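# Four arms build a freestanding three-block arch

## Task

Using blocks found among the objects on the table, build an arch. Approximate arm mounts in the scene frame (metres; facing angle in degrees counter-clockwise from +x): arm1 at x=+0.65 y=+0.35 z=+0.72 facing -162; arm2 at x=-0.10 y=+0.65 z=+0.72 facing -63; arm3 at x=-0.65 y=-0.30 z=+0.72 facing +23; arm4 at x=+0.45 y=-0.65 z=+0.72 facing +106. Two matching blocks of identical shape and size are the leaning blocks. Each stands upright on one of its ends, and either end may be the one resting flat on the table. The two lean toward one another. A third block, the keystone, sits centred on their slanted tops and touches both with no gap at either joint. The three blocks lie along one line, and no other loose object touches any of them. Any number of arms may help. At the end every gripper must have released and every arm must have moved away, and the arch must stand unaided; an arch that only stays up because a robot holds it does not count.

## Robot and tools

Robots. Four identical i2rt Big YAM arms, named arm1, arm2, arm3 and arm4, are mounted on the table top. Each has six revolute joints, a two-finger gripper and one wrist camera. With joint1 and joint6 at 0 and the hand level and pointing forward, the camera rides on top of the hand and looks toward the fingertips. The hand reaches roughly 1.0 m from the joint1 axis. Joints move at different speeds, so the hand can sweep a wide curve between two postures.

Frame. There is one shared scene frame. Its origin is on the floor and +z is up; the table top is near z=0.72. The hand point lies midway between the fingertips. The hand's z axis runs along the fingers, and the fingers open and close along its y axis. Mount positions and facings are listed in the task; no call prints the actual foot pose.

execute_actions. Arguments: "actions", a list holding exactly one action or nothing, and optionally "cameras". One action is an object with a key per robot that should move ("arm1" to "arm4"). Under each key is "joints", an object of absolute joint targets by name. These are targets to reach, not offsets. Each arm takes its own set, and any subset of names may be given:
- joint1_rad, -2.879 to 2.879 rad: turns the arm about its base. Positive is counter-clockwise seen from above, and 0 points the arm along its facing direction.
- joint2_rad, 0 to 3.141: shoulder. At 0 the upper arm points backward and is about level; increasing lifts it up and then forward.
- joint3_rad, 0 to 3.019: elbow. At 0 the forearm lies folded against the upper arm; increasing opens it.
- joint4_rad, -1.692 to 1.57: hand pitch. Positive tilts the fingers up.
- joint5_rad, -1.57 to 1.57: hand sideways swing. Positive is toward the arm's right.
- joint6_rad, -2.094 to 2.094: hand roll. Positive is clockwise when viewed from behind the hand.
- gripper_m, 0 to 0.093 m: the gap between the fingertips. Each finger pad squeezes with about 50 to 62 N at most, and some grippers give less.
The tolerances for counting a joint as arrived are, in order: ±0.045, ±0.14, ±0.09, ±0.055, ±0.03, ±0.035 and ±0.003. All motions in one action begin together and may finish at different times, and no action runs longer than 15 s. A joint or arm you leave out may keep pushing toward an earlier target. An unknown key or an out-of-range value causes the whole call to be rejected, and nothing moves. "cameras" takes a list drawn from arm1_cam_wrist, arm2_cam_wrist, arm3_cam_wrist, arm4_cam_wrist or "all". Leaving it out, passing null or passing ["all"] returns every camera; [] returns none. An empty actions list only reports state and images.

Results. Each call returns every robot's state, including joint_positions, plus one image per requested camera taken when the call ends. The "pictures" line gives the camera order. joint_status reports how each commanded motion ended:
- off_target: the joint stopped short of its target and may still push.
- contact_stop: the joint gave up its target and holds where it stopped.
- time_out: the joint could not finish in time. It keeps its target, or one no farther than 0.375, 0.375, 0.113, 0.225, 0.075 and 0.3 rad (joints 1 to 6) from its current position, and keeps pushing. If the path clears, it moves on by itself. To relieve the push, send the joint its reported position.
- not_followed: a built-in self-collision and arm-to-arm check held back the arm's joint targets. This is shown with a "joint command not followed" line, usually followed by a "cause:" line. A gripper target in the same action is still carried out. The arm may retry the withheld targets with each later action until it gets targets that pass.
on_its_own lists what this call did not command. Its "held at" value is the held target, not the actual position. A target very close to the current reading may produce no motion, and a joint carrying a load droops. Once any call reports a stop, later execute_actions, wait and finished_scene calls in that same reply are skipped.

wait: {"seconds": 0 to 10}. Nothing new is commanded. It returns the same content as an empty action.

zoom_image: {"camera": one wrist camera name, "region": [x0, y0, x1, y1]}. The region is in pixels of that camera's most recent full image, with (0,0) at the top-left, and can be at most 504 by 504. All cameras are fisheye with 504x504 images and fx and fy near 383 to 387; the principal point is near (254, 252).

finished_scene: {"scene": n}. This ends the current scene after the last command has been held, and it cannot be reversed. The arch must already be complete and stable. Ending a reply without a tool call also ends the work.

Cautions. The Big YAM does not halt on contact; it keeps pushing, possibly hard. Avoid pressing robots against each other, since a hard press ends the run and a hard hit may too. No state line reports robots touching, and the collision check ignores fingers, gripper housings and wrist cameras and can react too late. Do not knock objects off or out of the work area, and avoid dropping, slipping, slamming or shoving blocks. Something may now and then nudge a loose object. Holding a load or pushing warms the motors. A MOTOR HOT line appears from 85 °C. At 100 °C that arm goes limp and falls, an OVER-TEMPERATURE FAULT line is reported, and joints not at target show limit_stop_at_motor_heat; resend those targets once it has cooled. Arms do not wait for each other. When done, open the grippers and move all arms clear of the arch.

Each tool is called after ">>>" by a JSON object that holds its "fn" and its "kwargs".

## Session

>>> {"fn": "execute_actions", "kwargs": {"actions": [{"arm1":{"joints":{"joint1_rad":0,"joint2_rad":1.0,"joint3_rad":1.4,"joint4_rad":-1.2,"joint5_rad":0,"joint6_rad":0}},"arm2":{"joints":{"joint1_rad":0,"joint2_rad":1.0,"joint3_rad":1.4,"joint4_rad":-1.2,"joint5_rad":0,"joint6_rad":0}},"arm3":{"joints":{"joint1_rad":0,"joint2_rad":1.0,"joint3_rad":1.4,"joint4_rad":-1.2,"joint5_rad":0,"joint6_rad":0}},"arm4":{"joints":{"joint1_rad":0,"joint2_rad":1.0,"joint3_rad":1.4,"joint4_rad":-1.2,"joint5_rad":0,"joint6_rad":0}}}]}}

Scene clock: 1.70 s.
arm1.joint_positions: joint1_rad=-0.008 joint2_rad=+1.001 joint3_rad=+1.386 joint4_rad=-1.214 joint5_rad=+0.003 joint6_rad=-0.008 gripper_m=+0.094
arm1.joint_status: all done
arm1.hand: x=+0.2743 y=+0.2407 z=+1.2492 quat_wxyz=(-0.047, -0.922, -0.134, +0.361) (m; scene frame)
arm2.joint_positions: joint1_rad=-0.007 joint2_rad=+0.994 joint3_rad=+1.372 joint4_rad=-1.210 joint5_rad=+0.000 joint6_rad=+0.012 gripper_m=+0.095
arm2.joint_status: all done
arm2.hand: x=+0.0638 y=+0.2931 z=+1.1983 quat_wxyz=(-0.299, -0.512, -0.780, +0.199) (m; scene frame)
arm3.joint_positions: joint1_rad=-0.005 joint2_rad=+1.002 joint3_rad=+1.391 joint4_rad=-1.212 joint5_rad=+0.002 joint6_rad=-0.016 gripper_m=+0.095
arm3.joint_status: all done
arm3.hand: x=-0.2873 y=-0.1458 z=+1.2217 quat_wxyz=(-0.359, +0.192, -0.911, -0.067) (m; scene frame)
arm4.joint_positions: joint1_rad=+0.008 joint2_rad=+0.990 joint3_rad=+1.374 joint4_rad=-1.215 joint5_rad=+0.002 joint6_rad=+0.011 gripper_m=+0.094
arm4.joint_status: all done
arm4.hand: x=+0.3406 y=-0.2729 z=+1.2239 quat_wxyz=(-0.221, +0.741, -0.568, -0.282) (m; scene frame)
pictures: arm1_cam_wrist, arm2_cam_wrist, arm3_cam_wrist, arm4_cam_wrist
Images, in order (width x height): arm1_cam_wrist 504x504, arm2_cam_wrist 504x504, arm3_cam_wrist 504x504, arm4_cam_wrist 504x504.

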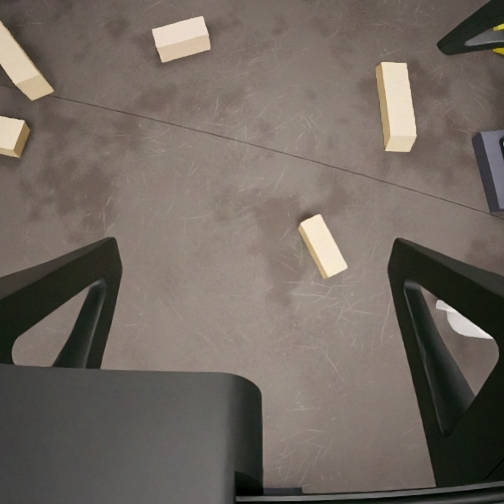

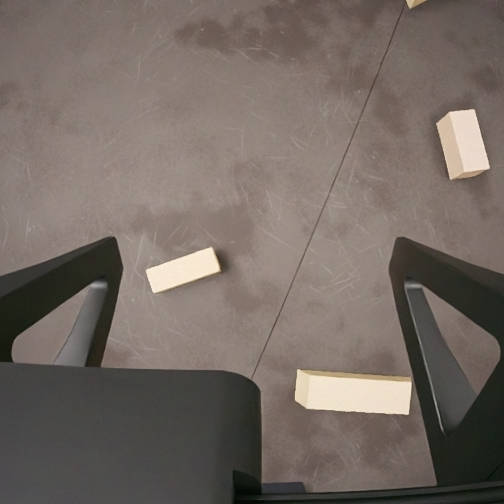

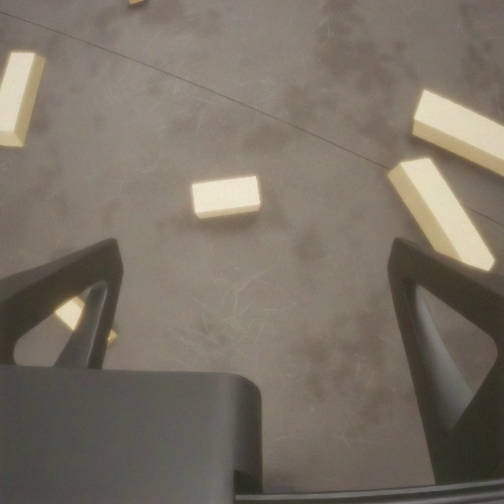

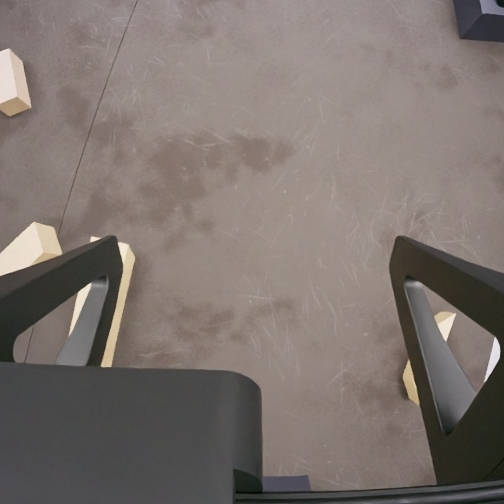

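>>> {"fn": "execute_actions", "kwargs": {"actions": [{"arm3":{"joints":{"joint1_rad":-0.45,"joint2_rad":1.6,"joint3_rad":1.9,"joint4_rad":-1.6}},"arm2":{"joints":{"joint1_rad":-0.4,"joint4_rad":-1.65}},"arm4":{"joints":{"joint1_rad":-0.7,"joint4_rad":-1.65}},"arm1":{"joints":{"joint1_rad":0.7,"joint4_rad":-0.9}}}]}}

Scene clock: 14.97 s.
arm1.joint_positions: joint1_rad=+0.693 joint2_rad=+1.001 joint3_rad=+1.386 joint4_rad=-0.921 joint5_rad=+0.002 joint6_rad=-0.007 gripper_m=+0.094
arm1.joint_status: all done
arm1.hand: x=+0.4092 y=-0.0165 z=+1.3040 quat_wxyz=(-0.230, -0.764, -0.413, +0.439) (m; scene frame)
arm2.joint_positions: joint1_rad=-0.392 joint2_rad=+0.994 joint3_rad=+1.372 joint4_rad=-1.643 joint5_rad=+0.000 joint6_rad=+0.010 gripper_m=+0.095
arm2.joint_status: all done
arm2.hand: x=-0.0862 y=+0.3517 z=+1.1474 quat_wxyz=(-0.106, -0.691, -0.707, +0.110) (m; scene frame)
arm3.joint_positions: joint1_rad=-0.458 joint2_rad=+1.608 joint3_rad=+1.843 joint4_rad=-1.587 joint5_rad=+0.001 joint6_rad=-0.015 gripper_m=+0.095
arm3.joint_status: all done
arm3.hand: x=-0.1243 y=-0.3283 z=+1.1271 quat_wxyz=(-0.109, -0.020, -0.994, +0.006) (m; scene frame)
arm4.joint_positions: joint1_rad=-0.695 joint2_rad=+0.994 joint3_rad=+1.374 joint4_rad=-1.639 joint5_rad=+0.001 joint6_rad=+0.009 gripper_m=+0.094
arm4.joint_status: all done
arm4.hand: x=+0.5721 y=-0.3761 z=+1.1745 quat_wxyz=(-0.136, +0.529, -0.834, -0.078) (m; scene frame)
pictures: arm1_cam_wrist, arm2_cam_wrist, arm3_cam_wrist, arm4_cam_wrist
Images, in order (width x height): arm1_cam_wrist 504x504, arm2_cam_wrist 504x504, arm3_cam_wrist 504x504, arm4_cam_wrist 504x504.

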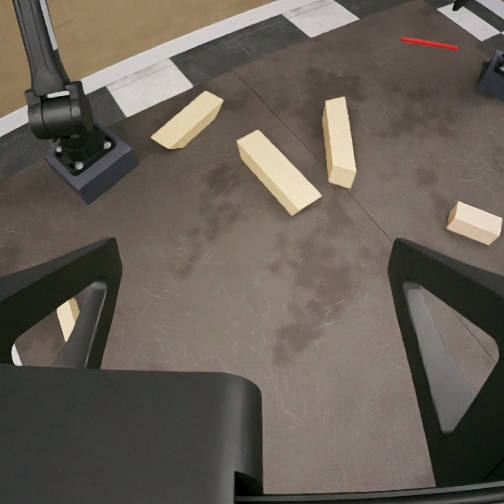

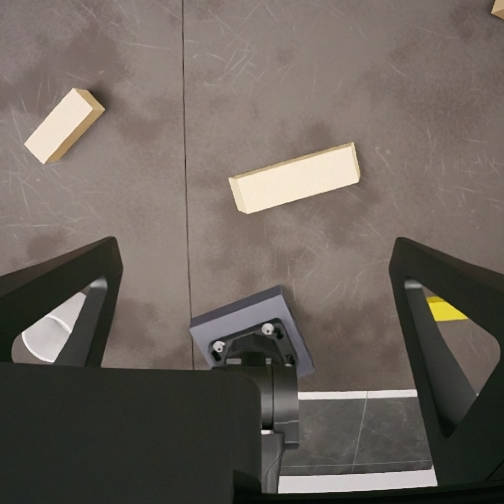

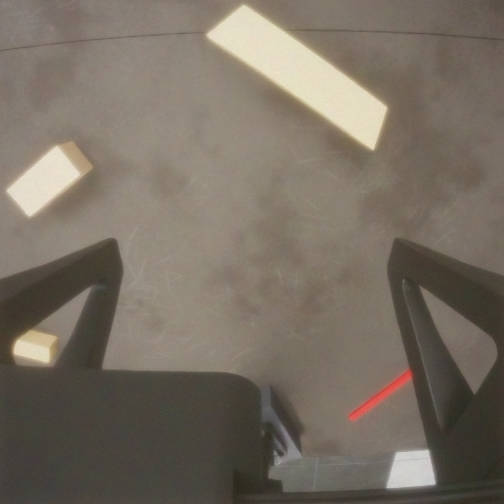

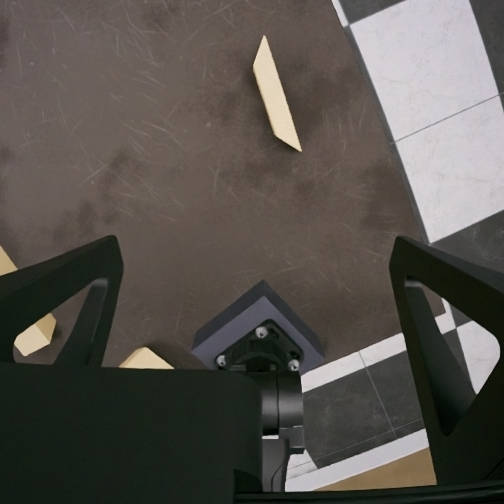

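>>> {"fn": "execute_actions", "kwargs": {"actions": [{"arm3":{"joints":{"joint1_rad":-0.45,"joint2_rad":1.0,"joint3_rad":1.0,"joint4_rad":-0.5}},"arm4":{"joints":{"joint1_rad":0.75,"joint2_rad":1.6,"joint3_rad":1.9,"joint4_rad":-1.6}}}], "cameras": ["arm3_cam_wrist","arm4_cam_wrist"]}}

Scene clock: 24.50 s.
arm1.joint_positions: joint1_rad=+0.693 joint2_rad=+1.001 joint3_rad=+1.386 joint4_rad=-0.921 joint5_rad=+0.002 joint6_rad=-0.007 gripper_m=+0.094
arm1.joint_status: not commanded
arm1.hand: x=+0.4092 y=-0.0165 z=+1.3040 quat_wxyz=(-0.230, -0.764, -0.413, +0.439) (m; scene frame)
arm2.joint_positions: joint1_rad=-0.392 joint2_rad=+0.994 joint3_rad=+1.372 joint4_rad=-1.643 joint5_rad=+0.000 joint6_rad=+0.010 gripper_m=+0.095
arm2.joint_status: not commanded
arm2.hand: x=-0.0862 y=+0.3517 z=+1.1474 quat_wxyz=(-0.106, -0.691, -0.707, +0.110) (m; scene frame)
arm3.joint_positions: joint1_rad=-0.458 joint2_rad=+0.998 joint3_rad=+1.005 joint4_rad=-0.521 joint5_rad=+0.001 joint6_rad=-0.015 gripper_m=+0.095
arm3.joint_status: all done
arm3.hand: x=-0.1831 y=-0.3251 z=+1.1387 quat_wxyz=(-0.504, -0.017, -0.863, +0.019) (m; scene frame)
arm4.joint_positions: joint1_rad=+0.752 joint2_rad=+1.590 joint3_rad=+1.860 joint4_rad=-1.598 joint5_rad=-0.001 joint6_rad=+0.008 gripper_m=+0.094
arm4.joint_status: all done
arm4.hand: x=+0.0000 y=-0.3722 z=+1.1442 quat_wxyz=(-0.032, +0.954, -0.277, -0.109) (m; scene frame)
pictures: arm3_cam_wrist, arm4_cam_wrist
Images, in order (width x height): arm3_cam_wrist 504x504, arm4_cam_wrist 504x504.

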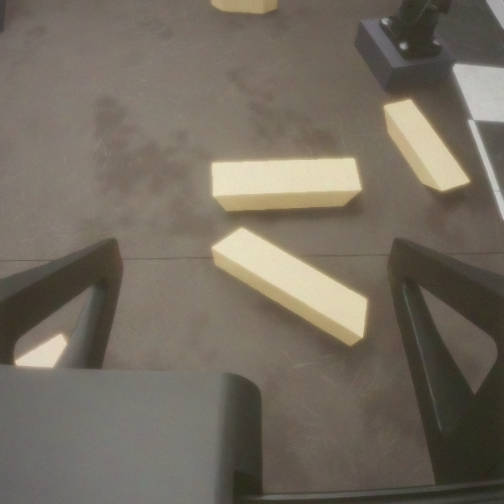

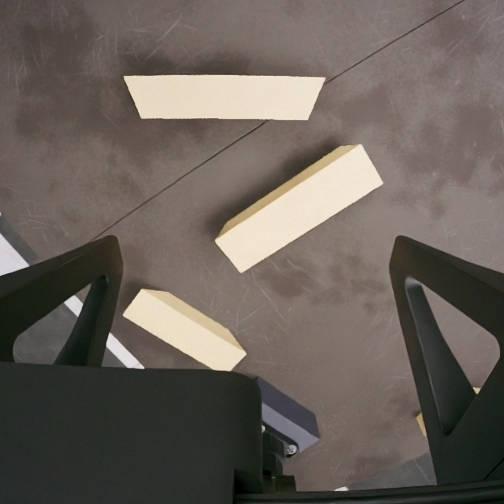

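>>> {"fn": "execute_actions", "kwargs": {"actions": [{"arm3":{"joints":{"joint1_rad":-0.49,"joint2_rad":2.4,"joint3_rad":2.27,"joint4_rad":-1.4,"joint6_rad":-1.64}},"arm4":{"joints":{"joint1_rad":1.0,"joint2_rad":1.42,"joint3_rad":0.71,"joint4_rad":-0.86,"joint6_rad":-0.83}}}], "cameras": ["arm3_cam_wrist","arm4_cam_wrist"]}}

Scene clock: 60.97 s.
arm1.joint_positions: joint1_rad=+0.693 joint2_rad=+1.001 joint3_rad=+1.386 joint4_rad=-0.921 joint5_rad=+0.002 joint6_rad=-0.007 gripper_m=+0.094
arm1.joint_status: not commanded
arm1.hand: x=+0.4092 y=-0.0165 z=+1.3040 quat_wxyz=(-0.230, -0.764, -0.413, +0.439) (m; scene frame)
arm2.joint_positions: joint1_rad=-0.392 joint2_rad=+0.994 joint3_rad=+1.372 joint4_rad=-1.643 joint5_rad=+0.000 joint6_rad=+0.010 gripper_m=+0.095
arm2.joint_status: not commanded
arm2.hand: x=-0.0862 y=+0.3517 z=+1.1474 quat_wxyz=(-0.106, -0.691, -0.707, +0.110) (m; scene frame)
arm3.joint_positions: joint1_rad=-0.480 joint2_rad=+2.393 joint3_rad=+2.219 joint4_rad=-1.390 joint5_rad=+0.002 joint6_rad=-1.624 gripper_m=+0.095
arm3.joint_status: all done
arm3.hand: x=+0.0692 y=-0.3560 z=+0.7979 quat_wxyz=(-0.001, +0.699, -0.715, +0.004) (m; scene frame)
arm4.joint_positions: joint1_rad=+1.010 joint2_rad=+1.425 joint3_rad=+0.708 joint4_rad=-0.871 joint5_rad=-0.001 joint6_rad=-0.819 gripper_m=+0.094
arm4.joint_status: all done
arm4.hand: x=+0.1463 y=-0.5575 z=+0.7947 quat_wxyz=(+0.009, +0.966, +0.256, +0.013) (m; scene frame)
pictures: arm3_cam_wrist, arm4_cam_wrist
Images, in order (width x height): arm3_cam_wrist 504x504, arm4_cam_wrist 504x504.

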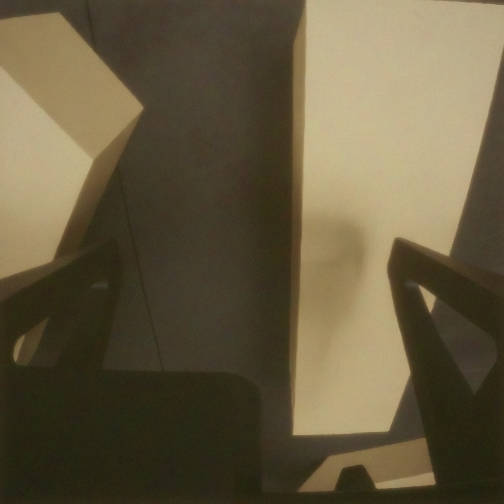

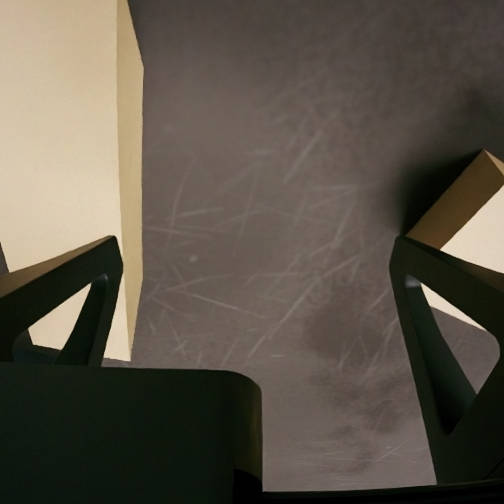

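>>> {"fn": "execute_actions", "kwargs": {"actions": [{"arm3":{"joints":{"joint2_rad":2.58,"joint3_rad":2.61,"joint4_rad":-1.56}},"arm4":{"joints":{"joint1_rad":1.21,"joint2_rad":1.38,"joint3_rad":0.64,"joint4_rad":-0.83,"joint6_rad":-0.63}}}], "cameras": ["arm3_cam_wrist","arm4_cam_wrist"]}}

Scene clock: 76.23 s.
arm1.joint_positions: joint1_rad=+0.693 joint2_rad=+1.001 joint3_rad=+1.386 joint4_rad=-0.921 joint5_rad=+0.002 joint6_rad=-0.007 gripper_m=+0.094
arm1.joint_status: not commanded
arm1.hand: x=+0.4092 y=-0.0165 z=+1.3040 quat_wxyz=(-0.230, -0.764, -0.413, +0.439) (m; scene frame)
arm2.joint_positions: joint1_rad=-0.392 joint2_rad=+0.994 joint3_rad=+1.372 joint4_rad=-1.643 joint5_rad=+0.000 joint6_rad=+0.010 gripper_m=+0.095
arm2.joint_status: not commanded
arm2.hand: x=-0.0862 y=+0.3517 z=+1.1474 quat_wxyz=(-0.106, -0.691, -0.707, +0.110) (m; scene frame)
arm3.joint_positions: joint1_rad=-0.480 joint2_rad=+2.556 joint3_rad=+2.562 joint4_rad=-1.547 joint5_rad=+0.002 joint6_rad=-1.625 gripper_m=+0.095
arm3.joint_status: all done
arm3.hand: x=+0.1098 y=-0.3590 z=+0.8112 quat_wxyz=(-0.008, +0.699, -0.715, +0.013) (m; scene frame)
arm4.joint_positions: joint1_rad=+1.209 joint2_rad=+1.378 joint3_rad=+0.641 joint4_rad=-0.840 joint5_rad=-0.001 joint6_rad=-0.641 gripper_m=+0.094
arm4.joint_status: all done
arm4.hand: x=+0.1543 y=-0.6217 z=+0.7893 quat_wxyz=(+0.006, +0.964, +0.267, +0.009) (m; scene frame)
pictures: arm3_cam_wrist, arm4_cam_wrist
Images, in order (width x height): arm3_cam_wrist 504x504, arm4_cam_wrist 504x504.

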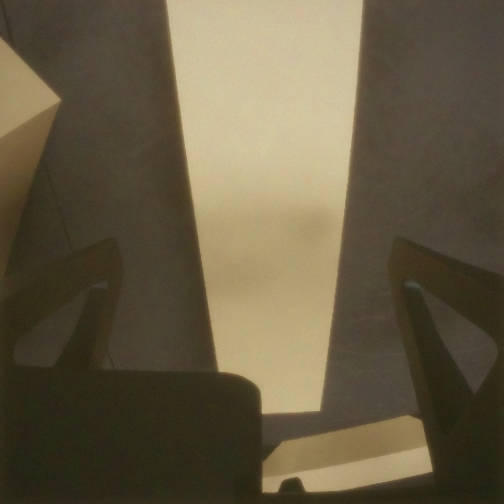

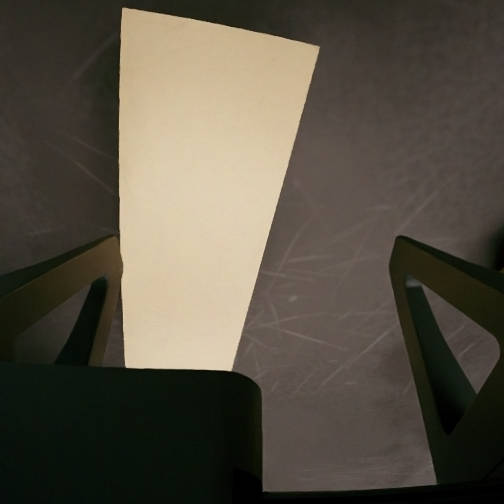

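>>> {"fn": "execute_actions", "kwargs": {"actions": [{"arm3":{"joints":{"joint2_rad":2.655,"joint4_rad":-1.47}},"arm4":{"joints":{"joint2_rad":1.3,"joint3_rad":0.53,"joint4_rad":-0.8,"joint6_rad":-0.53}}}], "cameras": []}}

>>> {"fn": "execute_actions", "kwargs": {"actions": [{"arm3":{"joints":{"gripper_m":0.03}},"arm4":{"joints":{"joint2_rad":1.47,"joint4_rad":-0.62}}}], "cameras": ["arm4_cam_wrist"]}}

Scene clock: 88.23 s.
arm1.joint_positions: joint1_rad=+0.693 joint2_rad=+1.001 joint3_rad=+1.386 joint4_rad=-0.921 joint5_rad=+0.002 joint6_rad=-0.007 gripper_m=+0.094
arm1.joint_status: not commanded
arm1.hand: x=+0.4092 y=-0.0165 z=+1.3040 quat_wxyz=(-0.230, -0.764, -0.413, +0.439) (m; scene frame)
arm2.joint_positions: joint1_rad=-0.392 joint2_rad=+0.994 joint3_rad=+1.372 joint4_rad=-1.643 joint5_rad=+0.000 joint6_rad=+0.010 gripper_m=+0.095
arm2.joint_status: not commanded
arm2.hand: x=-0.0862 y=+0.3517 z=+1.1474 quat_wxyz=(-0.106, -0.691, -0.707, +0.110) (m; scene frame)
arm3.joint_positions: joint1_rad=-0.480 joint2_rad=+2.636 joint3_rad=+2.566 joint4_rad=-1.484 joint5_rad=+0.002 joint6_rad=-1.625 gripper_m=+0.095
arm3.joint_status: all done
arm3.hand: x=+0.1170 y=-0.3597 z=+0.7534 quat_wxyz=(-0.004, +0.699, -0.715, +0.008) (m; scene frame)
arm4.joint_positions: joint1_rad=+1.209 joint2_rad=+1.296 joint3_rad=+0.527 joint4_rad=-0.809 joint5_rad=-0.001 joint6_rad=-0.541 gripper_m=+0.094
arm4.joint_status: all done
arm4.hand: x=+0.1941 y=-0.6258 z=+0.7793 quat_wxyz=(+0.005, +0.976, +0.218, +0.010) (m; scene frame)
pictures: none
No camera images: the call's "cameras" was empty. Leave "cameras" out to get every camera's image.

Scene clock: 89.13 s.
arm1.joint_positions: joint1_rad=+0.693 joint2_rad=+1.001 joint3_rad=+1.386 joint4_rad=-0.921 joint5_rad=+0.002 joint6_rad=-0.007 gripper_m=+0.094
arm1.joint_status: not commanded
arm1.hand: x=+0.4092 y=-0.0165 z=+1.3040 quat_wxyz=(-0.230, -0.764, -0.413, +0.439) (m; scene frame)
arm2.joint_positions: joint1_rad=-0.392 joint2_rad=+0.994 joint3_rad=+1.372 joint4_rad=-1.643 joint5_rad=+0.000 joint6_rad=+0.010 gripper_m=+0.095
arm2.joint_status: not commanded
arm2.hand: x=-0.0862 y=+0.3517 z=+1.1474 quat_wxyz=(-0.106, -0.691, -0.707, +0.110) (m; scene frame)
arm3.joint_positions: joint1_rad=-0.480 joint2_rad=+2.636 joint3_rad=+2.566 joint4_rad=-1.482 joint5_rad=+0.002 joint6_rad=-1.626 gripper_m=+0.060
arm3.joint_status: gripper_m off_target (ended at +0.060, target +0.030)
arm3.hand: x=+0.1174 y=-0.3597 z=+0.7534 quat_wxyz=(-0.005, +0.700, -0.715, +0.009) (m; scene frame)
arm4.joint_positions: joint1_rad=+1.209 joint2_rad=+1.471 joint3_rad=+0.527 joint4_rad=-0.631 joint5_rad=-0.001 joint6_rad=-0.541 gripper_m=+0.094
arm4.joint_status: all done
arm4.hand: x=+0.1774 y=-0.6242 z=+0.7359 quat_wxyz=(+0.005, +0.976, +0.218, +0.009) (m; scene frame)
pictures: arm4_cam_wrist
Images, in order (width x height): arm4_cam_wrist 504x504.

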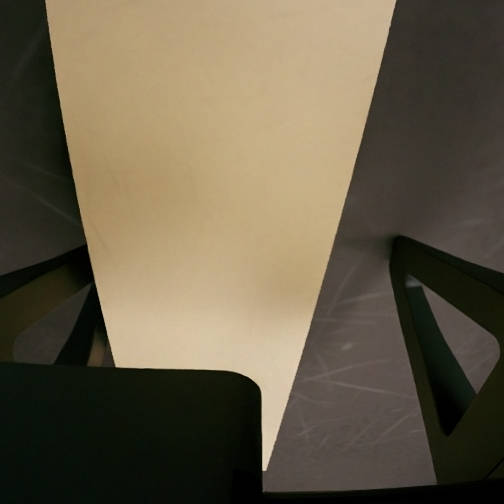

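>>> {"fn": "execute_actions", "kwargs": {"actions": [{"arm4":{"joints":{"gripper_m":0.03}},"arm3":{"joints":{"joint2_rad":2.35,"joint3_rad":2.45,"joint4_rad":-1.6}}}], "cameras": ["arm4_cam_wrist"]}}

>>> {"fn": "execute_actions", "kwargs": {"actions": [{"arm4":{"joints":{"joint2_rad":1.45,"joint3_rad":0.9,"joint4_rad":-1.0}},"arm3":{"joints":{"joint1_rad":0.19,"joint2_rad":1.4,"joint3_rad":0.6,"joint4_rad":0.48,"joint6_rad":0}}}], "cameras": ["arm3_cam_wrist"]}}

Scene clock: 111.23 s.
arm1.joint_positions: joint1_rad=+0.693 joint2_rad=+1.001 joint3_rad=+1.386 joint4_rad=-0.921 joint5_rad=+0.002 joint6_rad=-0.007 gripper_m=+0.094
arm1.joint_status: not commanded
arm1.hand: x=+0.4092 y=-0.0165 z=+1.3040 quat_wxyz=(-0.230, -0.764, -0.413, +0.439) (m; scene frame)
arm2.joint_positions: joint1_rad=-0.392 joint2_rad=+0.994 joint3_rad=+1.372 joint4_rad=-1.643 joint5_rad=+0.000 joint6_rad=+0.010 gripper_m=+0.095
arm2.joint_status: not commanded
arm2.hand: x=-0.0862 y=+0.3517 z=+1.1474 quat_wxyz=(-0.106, -0.691, -0.707, +0.110) (m; scene frame)
arm3.joint_positions: joint1_rad=-0.480 joint2_rad=+2.346 joint3_rad=+2.435 joint4_rad=-1.590 joint5_rad=+0.000 joint6_rad=-1.629 gripper_m=+0.060
arm3.joint_status: all done
arm3.hand: x=+0.0786 y=-0.3561 z=+0.9133 quat_wxyz=(-0.022, +0.700, -0.713, +0.027) (m; scene frame)
arm4.joint_positions: joint1_rad=+1.209 joint2_rad=+1.471 joint3_rad=+0.527 joint4_rad=-0.630 joint5_rad=-0.002 joint6_rad=-0.539 gripper_m=+0.061
arm4.joint_status: gripper_m off_target (ended at +0.061, target +0.030)
arm4.hand: x=+0.1770 y=-0.6243 z=+0.7359 quat_wxyz=(+0.005, +0.976, +0.217, +0.008) (m; scene frame)
pictures: arm4_cam_wrist
Images, in order (width x height): arm4_cam_wrist 504x504.

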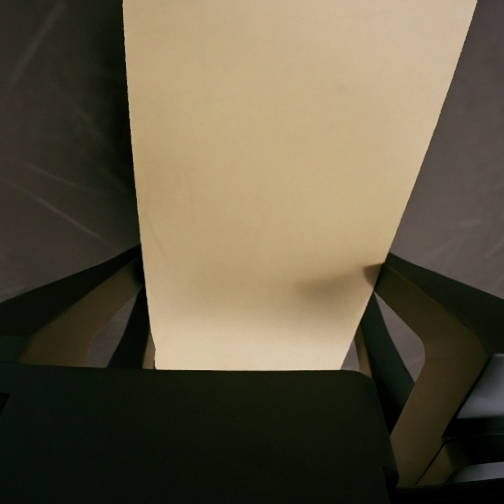

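Scene clock: 113.43 s.
arm1.joint_positions: joint1_rad=+0.693 joint2_rad=+1.001 joint3_rad=+1.386 joint4_rad=-0.921 joint5_rad=+0.002 joint6_rad=-0.007 gripper_m=+0.094
arm1.joint_status: not commanded
arm1.hand: x=+0.4092 y=-0.0165 z=+1.3040 quat_wxyz=(-0.230, -0.764, -0.413, +0.439) (m; scene frame)
arm2.joint_positions: joint1_rad=-0.392 joint2_rad=+0.994 joint3_rad=+1.372 joint4_rad=-1.643 joint5_rad=+0.000 joint6_rad=+0.010 gripper_m=+0.095
arm2.joint_status: not commanded
arm2.hand: x=-0.0862 y=+0.3517 z=+1.1474 quat_wxyz=(-0.106, -0.691, -0.707, +0.110) (m; scene frame)
arm3.joint_positions: joint1_rad=+0.180 joint2_rad=+1.433 joint3_rad=+0.593 joint4_rad=+0.436 joint5_rad=+0.003 joint6_rad=-0.015 gripper_m=+0.060
arm3.joint_status: all done
arm3.hand: x=-0.2190 y=-0.0150 z=+0.9043 quat_wxyz=(-0.529, +0.246, -0.798, -0.152) (m; scene frame)
arm4.joint_positions: joint1_rad=+1.209 joint2_rad=+1.450 joint3_rad=+0.877 joint4_rad=-0.989 joint5_rad=-0.002 joint6_rad=-0.539 gripper_m=+0.061
arm4.joint_status: all done
arm4.hand: x=+0.0843 y=-0.6146 z=+0.8372 quat_wxyz=(+0.003, +0.976, +0.217, +0.002) (m; scene frame)
pictures: arm3_cam_wrist
Images, in order (width x height): arm3_cam_wrist 504x504.

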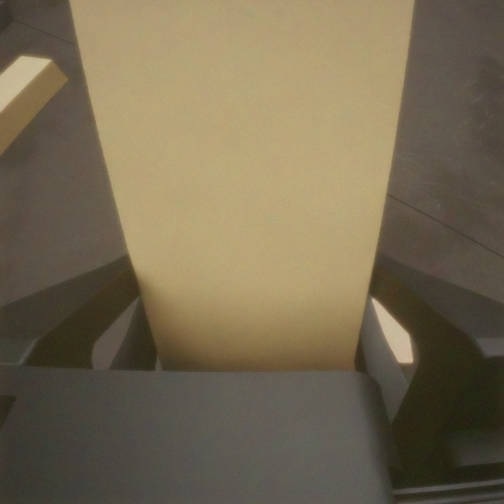

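>>> {"fn": "execute_actions", "kwargs": {"actions": [{"arm4":{"joints":{"joint1_rad":0.17,"joint2_rad":2.28,"joint3_rad":2.1,"joint4_rad":-1.37}},"arm1":{"joints":{"joint1_rad":0.1,"joint2_rad":1.0,"joint3_rad":0.7,"joint4_rad":-0.1}}}], "cameras": ["arm1_cam_wrist"]}}

Scene clock: 120.63 s.
arm1.joint_positions: joint1_rad=+0.106 joint2_rad=+1.000 joint3_rad=+0.704 joint4_rad=-0.121 joint5_rad=+0.001 joint6_rad=-0.006 gripper_m=+0.094
arm1.joint_status: all done
arm1.hand: x=+0.2240 y=+0.1715 z=+1.0753 quat_wxyz=(-0.104, -0.821, -0.167, +0.536) (m; scene frame)
arm2.joint_positions: joint1_rad=-0.392 joint2_rad=+0.994 joint3_rad=+1.372 joint4_rad=-1.643 joint5_rad=+0.000 joint6_rad=+0.010 gripper_m=+0.095
arm2.joint_status: not commanded
arm2.hand: x=-0.0862 y=+0.3517 z=+1.1474 quat_wxyz=(-0.106, -0.691, -0.707, +0.110) (m; scene frame)
arm3.joint_positions: joint1_rad=+0.180 joint2_rad=+1.433 joint3_rad=+0.593 joint4_rad=+0.436 joint5_rad=+0.003 joint6_rad=-0.015 gripper_m=+0.060
arm3.joint_status: not commanded
arm3.hand: x=-0.2190 y=-0.0150 z=+0.9043 quat_wxyz=(-0.529, +0.246, -0.798, -0.152) (m; scene frame)
arm4.joint_positions: joint1_rad=+0.177 joint2_rad=+2.281 joint3_rad=+2.058 joint4_rad=-1.359 joint5_rad=+0.001 joint6_rad=-0.539 gripper_m=+0.059
arm4.joint_status: all done
arm4.hand: x=+0.1580 y=-0.0264 z=+0.8170 quat_wxyz=(+0.004, +0.956, -0.293, +0.012) (m; scene frame)
pictures: arm1_cam_wrist
Images, in order (width x height): arm1_cam_wrist 504x504.

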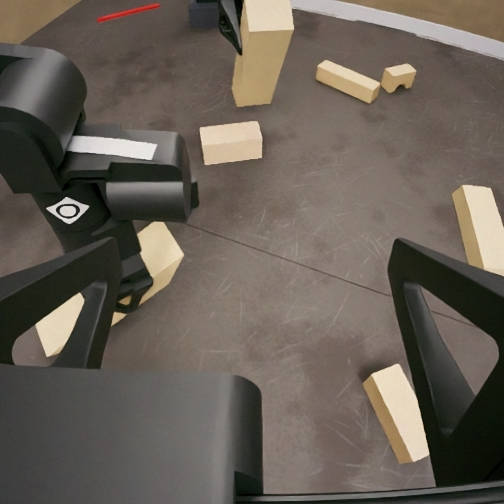

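>>> {"fn": "execute_actions", "kwargs": {"actions": [{"arm4":{"joints":{"joint2_rad":2.42,"joint3_rad":2.12,"joint4_rad":-1.25}},"arm1":{"joints":{"joint2_rad":0.7,"joint4_rad":-0.3}}}], "cameras": []}}

>>> {"fn": "execute_actions", "kwargs": {"actions": [{"arm4":{"joints":{"gripper_m":0.093}}}], "cameras": []}}

>>> {"fn": "execute_actions", "kwargs": {"actions": [{"arm4":{"joints":{"joint2_rad":2.1,"joint3_rad":2.0,"joint4_rad":-1.45}}}], "cameras": []}}

>>> {"fn": "execute_actions", "kwargs": {"actions": [{"arm4":{"joints":{"joint1_rad":0.82,"joint2_rad":1.9,"joint3_rad":1.6,"joint4_rad":-1.25,"joint6_rad":-1.5}}}], "cameras": ["arm1_cam_wrist","arm4_cam_wrist"]}}

Scene clock: 134.40 s.
arm1.joint_positions: joint1_rad=+0.106 joint2_rad=+0.691 joint3_rad=+0.704 joint4_rad=-0.287 joint5_rad=+0.001 joint6_rad=-0.006 gripper_m=+0.094
arm1.joint_status: all done
arm1.hand: x=+0.2914 y=+0.1993 z=+1.1633 quat_wxyz=(-0.115, -0.780, -0.159, +0.594) (m; scene frame)
arm2.joint_positions: joint1_rad=-0.392 joint2_rad=+0.994 joint3_rad=+1.372 joint4_rad=-1.643 joint5_rad=+0.000 joint6_rad=+0.010 gripper_m=+0.095
arm2.joint_status: not commanded
arm2.hand: x=-0.0862 y=+0.3517 z=+1.1474 quat_wxyz=(-0.106, -0.691, -0.707, +0.110) (m; scene frame)
arm3.joint_positions: joint1_rad=+0.180 joint2_rad=+1.433 joint3_rad=+0.593 joint4_rad=+0.436 joint5_rad=+0.003 joint6_rad=-0.015 gripper_m=+0.060
arm3.joint_status: not commanded
arm3.hand: x=-0.2190 y=-0.0150 z=+0.9043 quat_wxyz=(-0.529, +0.246, -0.798, -0.152) (m; scene frame)
arm4.joint_positions: joint1_rad=+0.178 joint2_rad=+2.389 joint3_rad=+2.094 joint4_rad=-1.256 joint5_rad=+0.002 joint6_rad=-0.537 gripper_m=+0.059
arm4.joint_status: all done
arm4.hand: x=+0.1477 y=-0.0042 z=+0.7567 quat_wxyz=(-0.008, +0.956, -0.294, +0.002) (m; scene frame)
pictures: none
No camera images: the call's "cameras" was empty. Leave "cameras" out to get every camera's image.

Scene clock: 135.03 s.
arm1.joint_positions: joint1_rad=+0.106 joint2_rad=+0.691 joint3_rad=+0.704 joint4_rad=-0.287 joint5_rad=+0.001 joint6_rad=-0.006 gripper_m=+0.094
arm1.joint_status: not commanded
arm1.hand: x=+0.2914 y=+0.1993 z=+1.1633 quat_wxyz=(-0.115, -0.780, -0.159, +0.594) (m; scene frame)
arm2.joint_positions: joint1_rad=-0.392 joint2_rad=+0.994 joint3_rad=+1.372 joint4_rad=-1.643 joint5_rad=+0.000 joint6_rad=+0.010 gripper_m=+0.095
arm2.joint_status: not commanded
arm2.hand: x=-0.0862 y=+0.3517 z=+1.1474 quat_wxyz=(-0.106, -0.691, -0.707, +0.110) (m; scene frame)
arm3.joint_positions: joint1_rad=+0.180 joint2_rad=+1.433 joint3_rad=+0.593 joint4_rad=+0.436 joint5_rad=+0.003 joint6_rad=-0.015 gripper_m=+0.060
arm3.joint_status: not commanded
arm3.hand: x=-0.2190 y=-0.0150 z=+0.9043 quat_wxyz=(-0.529, +0.246, -0.798, -0.152) (m; scene frame)
arm4.joint_positions: joint1_rad=+0.178 joint2_rad=+2.393 joint3_rad=+2.094 joint4_rad=-1.256 joint5_rad=+0.002 joint6_rad=-0.537 gripper_m=+0.093
arm4.joint_status: all done
arm4.hand: x=+0.1480 y=-0.0048 z=+0.7538 quat_wxyz=(-0.007, +0.956, -0.294, +0.003) (m; scene frame)
pictures: none
No camera images: the call's "cameras" was empty. Leave "cameras" out to get every camera's image.

Scene clock: 136.57 s.
arm1.joint_positions: joint1_rad=+0.106 joint2_rad=+0.691 joint3_rad=+0.704 joint4_rad=-0.287 joint5_rad=+0.001 joint6_rad=-0.006 gripper_m=+0.094
arm1.joint_status: not commanded
arm1.hand: x=+0.2914 y=+0.1993 z=+1.1633 quat_wxyz=(-0.115, -0.780, -0.159, +0.594) (m; scene frame)
arm2.joint_positions: joint1_rad=-0.392 joint2_rad=+0.994 joint3_rad=+1.372 joint4_rad=-1.643 joint5_rad=+0.000 joint6_rad=+0.010 gripper_m=+0.095
arm2.joint_status: not commanded
arm2.hand: x=-0.0862 y=+0.3517 z=+1.1474 quat_wxyz=(-0.106, -0.691, -0.707, +0.110) (m; scene frame)
arm3.joint_positions: joint1_rad=+0.180 joint2_rad=+1.433 joint3_rad=+0.593 joint4_rad=+0.436 joint5_rad=+0.003 joint6_rad=-0.015 gripper_m=+0.060
arm3.joint_status: not commanded
arm3.hand: x=-0.2190 y=-0.0150 z=+0.9043 quat_wxyz=(-0.529, +0.246, -0.798, -0.152) (m; scene frame)
arm4.joint_positions: joint1_rad=+0.178 joint2_rad=+2.091 joint3_rad=+1.991 joint4_rad=-1.440 joint5_rad=+0.003 joint6_rad=-0.537 gripper_m=+0.093
arm4.joint_status: all done
arm4.hand: x=+0.1702 y=-0.0563 z=+0.9158 quat_wxyz=(-0.012, +0.956, -0.293, -0.002) (m; scene frame)
pictures: none
No camera images: the call's "cameras" was empty. Leave "cameras" out to get every camera's image.

Scene clock: 138.43 s.
arm1.joint_positions: joint1_rad=+0.106 joint2_rad=+0.691 joint3_rad=+0.704 joint4_rad=-0.287 joint5_rad=+0.001 joint6_rad=-0.006 gripper_m=+0.094
arm1.joint_status: not commanded
arm1.hand: x=+0.2914 y=+0.1993 z=+1.1633 quat_wxyz=(-0.115, -0.780, -0.159, +0.594) (m; scene frame)
arm2.joint_positions: joint1_rad=-0.392 joint2_rad=+0.994 joint3_rad=+1.372 joint4_rad=-1.643 joint5_rad=+0.000 joint6_rad=+0.010 gripper_m=+0.095
arm2.joint_status: not commanded
arm2.hand: x=-0.0862 y=+0.3517 z=+1.1474 quat_wxyz=(-0.106, -0.691, -0.707, +0.110) (m; scene frame)
arm3.joint_positions: joint1_rad=+0.180 joint2_rad=+1.433 joint3_rad=+0.593 joint4_rad=+0.436 joint5_rad=+0.003 joint6_rad=-0.015 gripper_m=+0.060
arm3.joint_status: not commanded
arm3.hand: x=-0.2190 y=-0.0150 z=+0.9043 quat_wxyz=(-0.529, +0.246, -0.798, -0.152) (m; scene frame)
arm4.joint_positions: joint1_rad=+0.822 joint2_rad=+1.895 joint3_rad=+1.596 joint4_rad=-1.255 joint5_rad=-0.002 joint6_rad=-1.489 gripper_m=+0.093
arm4.joint_status: all done
arm4.hand: x=-0.0603 y=-0.3810 z=+0.8822 quat_wxyz=(-0.001, +0.878, +0.479, +0.000) (m; scene frame)
pictures: arm1_cam_wrist, arm4_cam_wrist
Images, in order (width x height): arm1_cam_wrist 504x504, arm4_cam_wrist 504x504.

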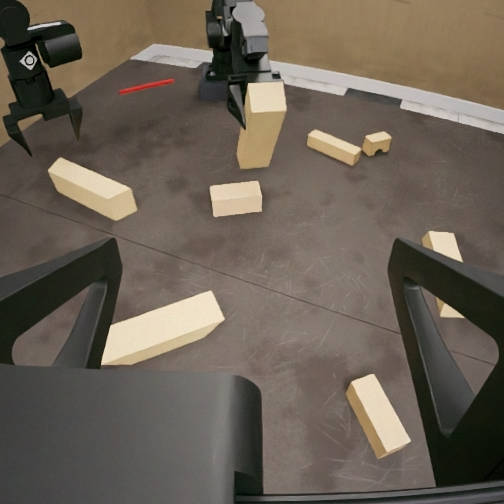

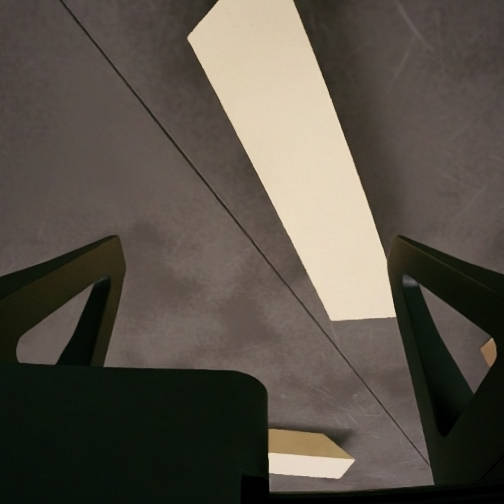

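>>> {"fn": "execute_actions", "kwargs": {"actions": [{"arm4":{"joints":{"joint1_rad":1.03,"joint2_rad":2.0,"joint3_rad":1.75,"joint4_rad":-1.3,"joint6_rad":-1.68}},"arm2":{"joints":{"joint1_rad":-0.13,"joint2_rad":2.12,"joint3_rad":1.97,"joint4_rad":-1.4,"joint6_rad":-0.63}},"arm1":{"joints":{"joint2_rad":0.4,"joint3_rad":0.4}}}], "cameras": ["arm2_cam_wrist","arm4_cam_wrist"]}}

Scene clock: 160.23 s.
arm1.joint_positions: joint1_rad=+0.106 joint2_rad=+0.403 joint3_rad=+0.405 joint4_rad=-0.290 joint5_rad=+0.001 joint6_rad=-0.006 gripper_m=+0.094
arm1.joint_status: all done
arm1.hand: x=+0.3595 y=+0.2280 z=+1.0727 quat_wxyz=(-0.114, -0.784, -0.160, +0.589) (m; scene frame)
arm2.joint_positions: joint1_rad=-0.130 joint2_rad=+2.150 joint3_rad=+1.934 joint4_rad=-1.400 joint5_rad=+0.000 joint6_rad=-0.618 gripper_m=+0.095
arm2.joint_status: all done
arm2.hand: x=+0.0872 y=+0.0315 z=+0.8369 quat_wxyz=(+0.019, -0.324, -0.946, -0.016) (m; scene frame)
arm3.joint_positions: joint1_rad=+0.180 joint2_rad=+1.433 joint3_rad=+0.593 joint4_rad=+0.436 joint5_rad=+0.003 joint6_rad=-0.015 gripper_m=+0.060
arm3.joint_status: not commanded
arm3.hand: x=-0.2190 y=-0.0150 z=+0.9043 quat_wxyz=(-0.529, +0.246, -0.798, -0.152) (m; scene frame)
arm4.joint_positions: joint1_rad=+1.031 joint2_rad=+1.993 joint3_rad=+1.707 joint4_rad=-1.290 joint5_rad=-0.001 joint6_rad=-1.669 gripper_m=+0.093
arm4.joint_status: all done
arm4.hand: x=-0.1317 y=-0.4846 z=+0.8661 quat_wxyz=(+0.009, +0.768, +0.640, +0.006) (m; scene frame)
pictures: arm2_cam_wrist, arm4_cam_wrist
Images, in order (width x height): arm2_cam_wrist 504x504, arm4_cam_wrist 504x504.

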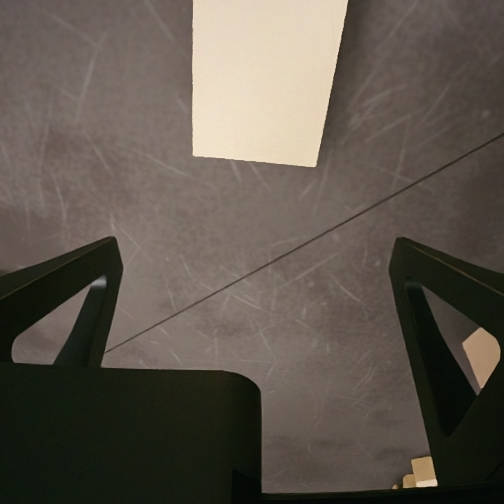

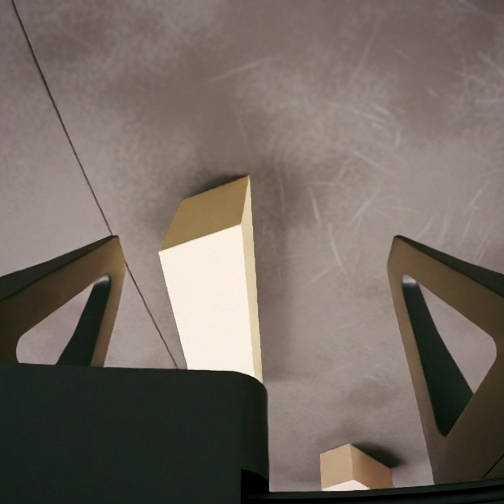

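>>> {"fn": "execute_actions", "kwargs": {"actions": [{"arm4":{"joints":{"joint1_rad":0.77,"joint2_rad":2.05,"joint3_rad":1.7,"joint4_rad":-1.2,"joint6_rad":-1.99}},"arm2":{"joints":{"joint1_rad":-0.09,"joint2_rad":2.3,"joint3_rad":2.2,"joint4_rad":-1.42,"joint6_rad":-0.6}}}], "cameras": ["arm2_cam_wrist","arm4_cam_wrist"]}}

Scene clock: 179.30 s.
arm1.joint_positions: joint1_rad=+0.106 joint2_rad=+0.403 joint3_rad=+0.405 joint4_rad=-0.290 joint5_rad=+0.001 joint6_rad=-0.006 gripper_m=+0.094
arm1.joint_status: not commanded
arm1.hand: x=+0.3595 y=+0.2280 z=+1.0727 quat_wxyz=(-0.114, -0.784, -0.160, +0.589) (m; scene frame)
arm2.joint_positions: joint1_rad=-0.095 joint2_rad=+2.299 joint3_rad=+2.146 joint4_rad=-1.418 joint5_rad=+0.000 joint6_rad=-0.611 gripper_m=+0.095
arm2.joint_status: all done
arm2.hand: x=+0.1263 y=-0.0128 z=+0.8176 quat_wxyz=(+0.006, -0.311, -0.950, +0.003) (m; scene frame)
arm3.joint_positions: joint1_rad=+0.180 joint2_rad=+1.433 joint3_rad=+0.593 joint4_rad=+0.436 joint5_rad=+0.003 joint6_rad=-0.015 gripper_m=+0.060
arm3.joint_status: not commanded
arm3.hand: x=-0.2190 y=-0.0150 z=+0.9043 quat_wxyz=(-0.529, +0.246, -0.798, -0.152) (m; scene frame)
arm4.joint_positions: joint1_rad=+0.773 joint2_rad=+2.038 joint3_rad=+1.705 joint4_rad=-1.208 joint5_rad=+0.001 joint6_rad=-1.979 gripper_m=+0.093
arm4.joint_status: all done
arm4.hand: x=-0.0842 y=-0.3331 z=+0.8392 quat_wxyz=(-0.008, +0.751, +0.660, +0.000) (m; scene frame)
pictures: arm2_cam_wrist, arm4_cam_wrist
Images, in order (width x height): arm2_cam_wrist 504x504, arm4_cam_wrist 504x504.

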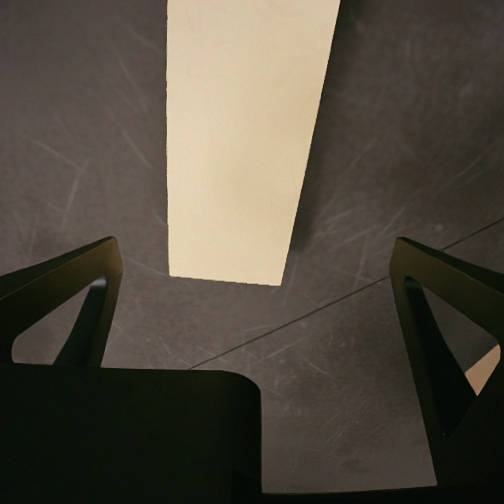

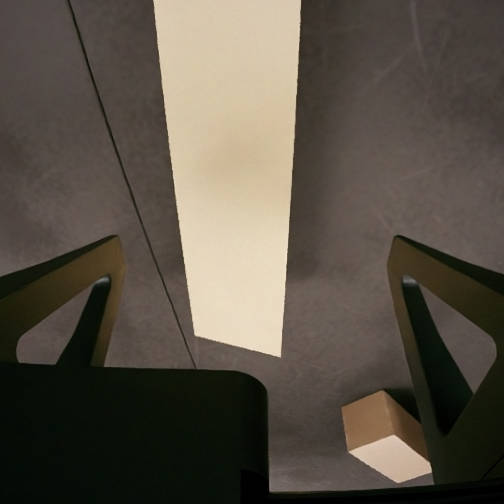

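>>> {"fn": "execute_actions", "kwargs": {"actions": [{"arm4":{"joints":{"joint1_rad":0.83,"joint2_rad":2.12,"joint3_rad":1.64,"joint4_rad":-1.07,"joint6_rad":-1.94}},"arm2":{"joints":{"joint1_rad":-0.035,"joint2_rad":2.4,"joint3_rad":2.32,"joint4_rad":-1.44,"joint6_rad":-0.56}}}], "cameras": ["arm2_cam_wrist","arm4_cam_wrist"]}}

Scene clock: 197.07 s.
arm1.joint_positions: joint1_rad=+0.106 joint2_rad=+0.403 joint3_rad=+0.405 joint4_rad=-0.290 joint5_rad=+0.001 joint6_rad=-0.006 gripper_m=+0.094
arm1.joint_status: not commanded
arm1.hand: x=+0.3595 y=+0.2280 z=+1.0727 quat_wxyz=(-0.114, -0.784, -0.160, +0.589) (m; scene frame)
arm2.joint_positions: joint1_rad=-0.031 joint2_rad=+2.394 joint3_rad=+2.267 joint4_rad=-1.434 joint5_rad=+0.000 joint6_rad=-0.572 gripper_m=+0.095
arm2.joint_status: all done
arm2.hand: x=+0.1772 y=-0.0203 z=+0.7974 quat_wxyz=(+0.003, -0.299, -0.954, +0.006) (m; scene frame)
arm3.joint_positions: joint1_rad=+0.180 joint2_rad=+1.433 joint3_rad=+0.593 joint4_rad=+0.436 joint5_rad=+0.003 joint6_rad=-0.015 gripper_m=+0.060
arm3.joint_status: not commanded
arm3.hand: x=-0.2190 y=-0.0150 z=+0.9043 quat_wxyz=(-0.529, +0.246, -0.798, -0.152) (m; scene frame)
arm4.joint_positions: joint1_rad=+0.834 joint2_rad=+2.119 joint3_rad=+1.635 joint4_rad=-1.081 joint5_rad=+0.001 joint6_rad=-1.951 gripper_m=+0.093
arm4.joint_status: all done
arm4.hand: x=-0.0974 y=-0.3686 z=+0.7666 quat_wxyz=(+0.004, +0.740, +0.672, +0.003) (m; scene frame)
pictures: arm2_cam_wrist, arm4_cam_wrist
Images, in order (width x height): arm2_cam_wrist 504x504, arm4_cam_wrist 504x504.

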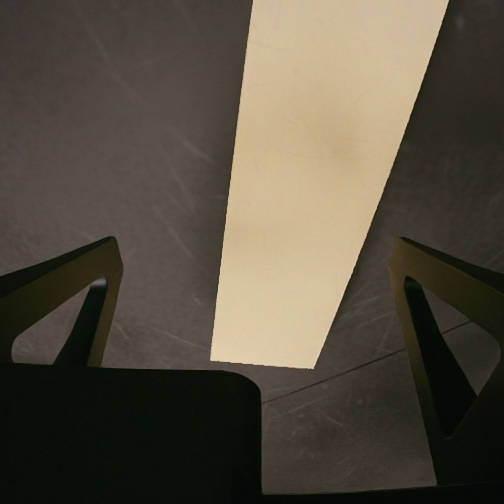

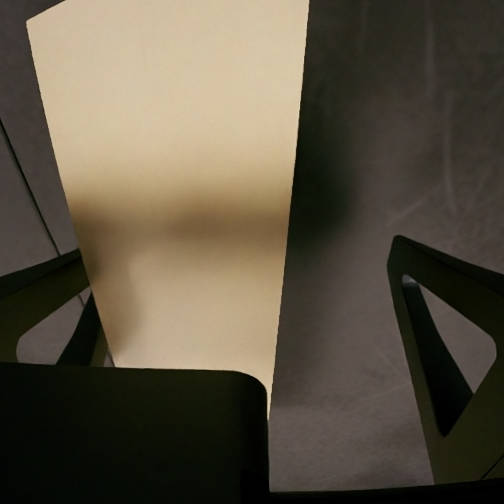

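>>> {"fn": "execute_actions", "kwargs": {"actions": [{"arm4":{"joints":{"joint2_rad":2.12,"joint3_rad":1.56,"joint4_rad":-1.0}},"arm2":{"joints":{"joint2_rad":2.5,"joint3_rad":2.46,"joint4_rad":-1.48}}}], "cameras": ["arm2_cam_wrist","arm4_cam_wrist"]}}

Scene clock: 205.63 s.
arm1.joint_positions: joint1_rad=+0.106 joint2_rad=+0.403 joint3_rad=+0.405 joint4_rad=-0.290 joint5_rad=+0.001 joint6_rad=-0.006 gripper_m=+0.094
arm1.joint_status: not commanded
arm1.hand: x=+0.3595 y=+0.2280 z=+1.0727 quat_wxyz=(-0.114, -0.784, -0.160, +0.589) (m; scene frame)
arm2.joint_positions: joint1_rad=-0.031 joint2_rad=+2.494 joint3_rad=+2.405 joint4_rad=-1.473 joint5_rad=+0.000 joint6_rad=-0.571 gripper_m=+0.095
arm2.joint_status: all done
arm2.hand: x=+0.1847 y=-0.0391 z=+0.7780 quat_wxyz=(+0.003, -0.300, -0.954, +0.006) (m; scene frame)
arm3.joint_positions: joint1_rad=+0.180 joint2_rad=+1.433 joint3_rad=+0.593 joint4_rad=+0.436 joint5_rad=+0.003 joint6_rad=-0.015 gripper_m=+0.060
arm3.joint_status: not commanded
arm3.hand: x=-0.2190 y=-0.0150 z=+0.9043 quat_wxyz=(-0.529, +0.246, -0.798, -0.152) (m; scene frame)
arm4.joint_positions: joint1_rad=+0.834 joint2_rad=+2.113 joint3_rad=+1.559 joint4_rad=-1.010 joint5_rad=+0.001 joint6_rad=-1.950 gripper_m=+0.093
arm4.joint_status: all done
arm4.hand: x=-0.0839 y=-0.3756 z=+0.7452 quat_wxyz=(+0.003, +0.741, +0.672, +0.003) (m; scene frame)
pictures: arm2_cam_wrist, arm4_cam_wrist
Images, in order (width x height): arm2_cam_wrist 504x504, arm4_cam_wrist 504x504.

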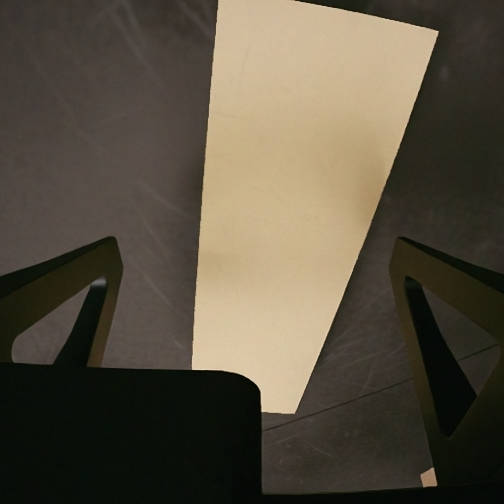

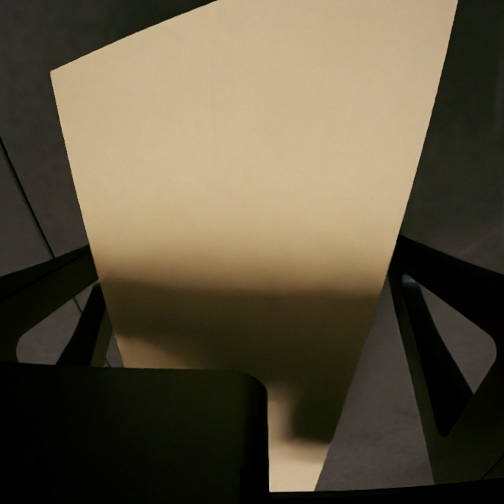

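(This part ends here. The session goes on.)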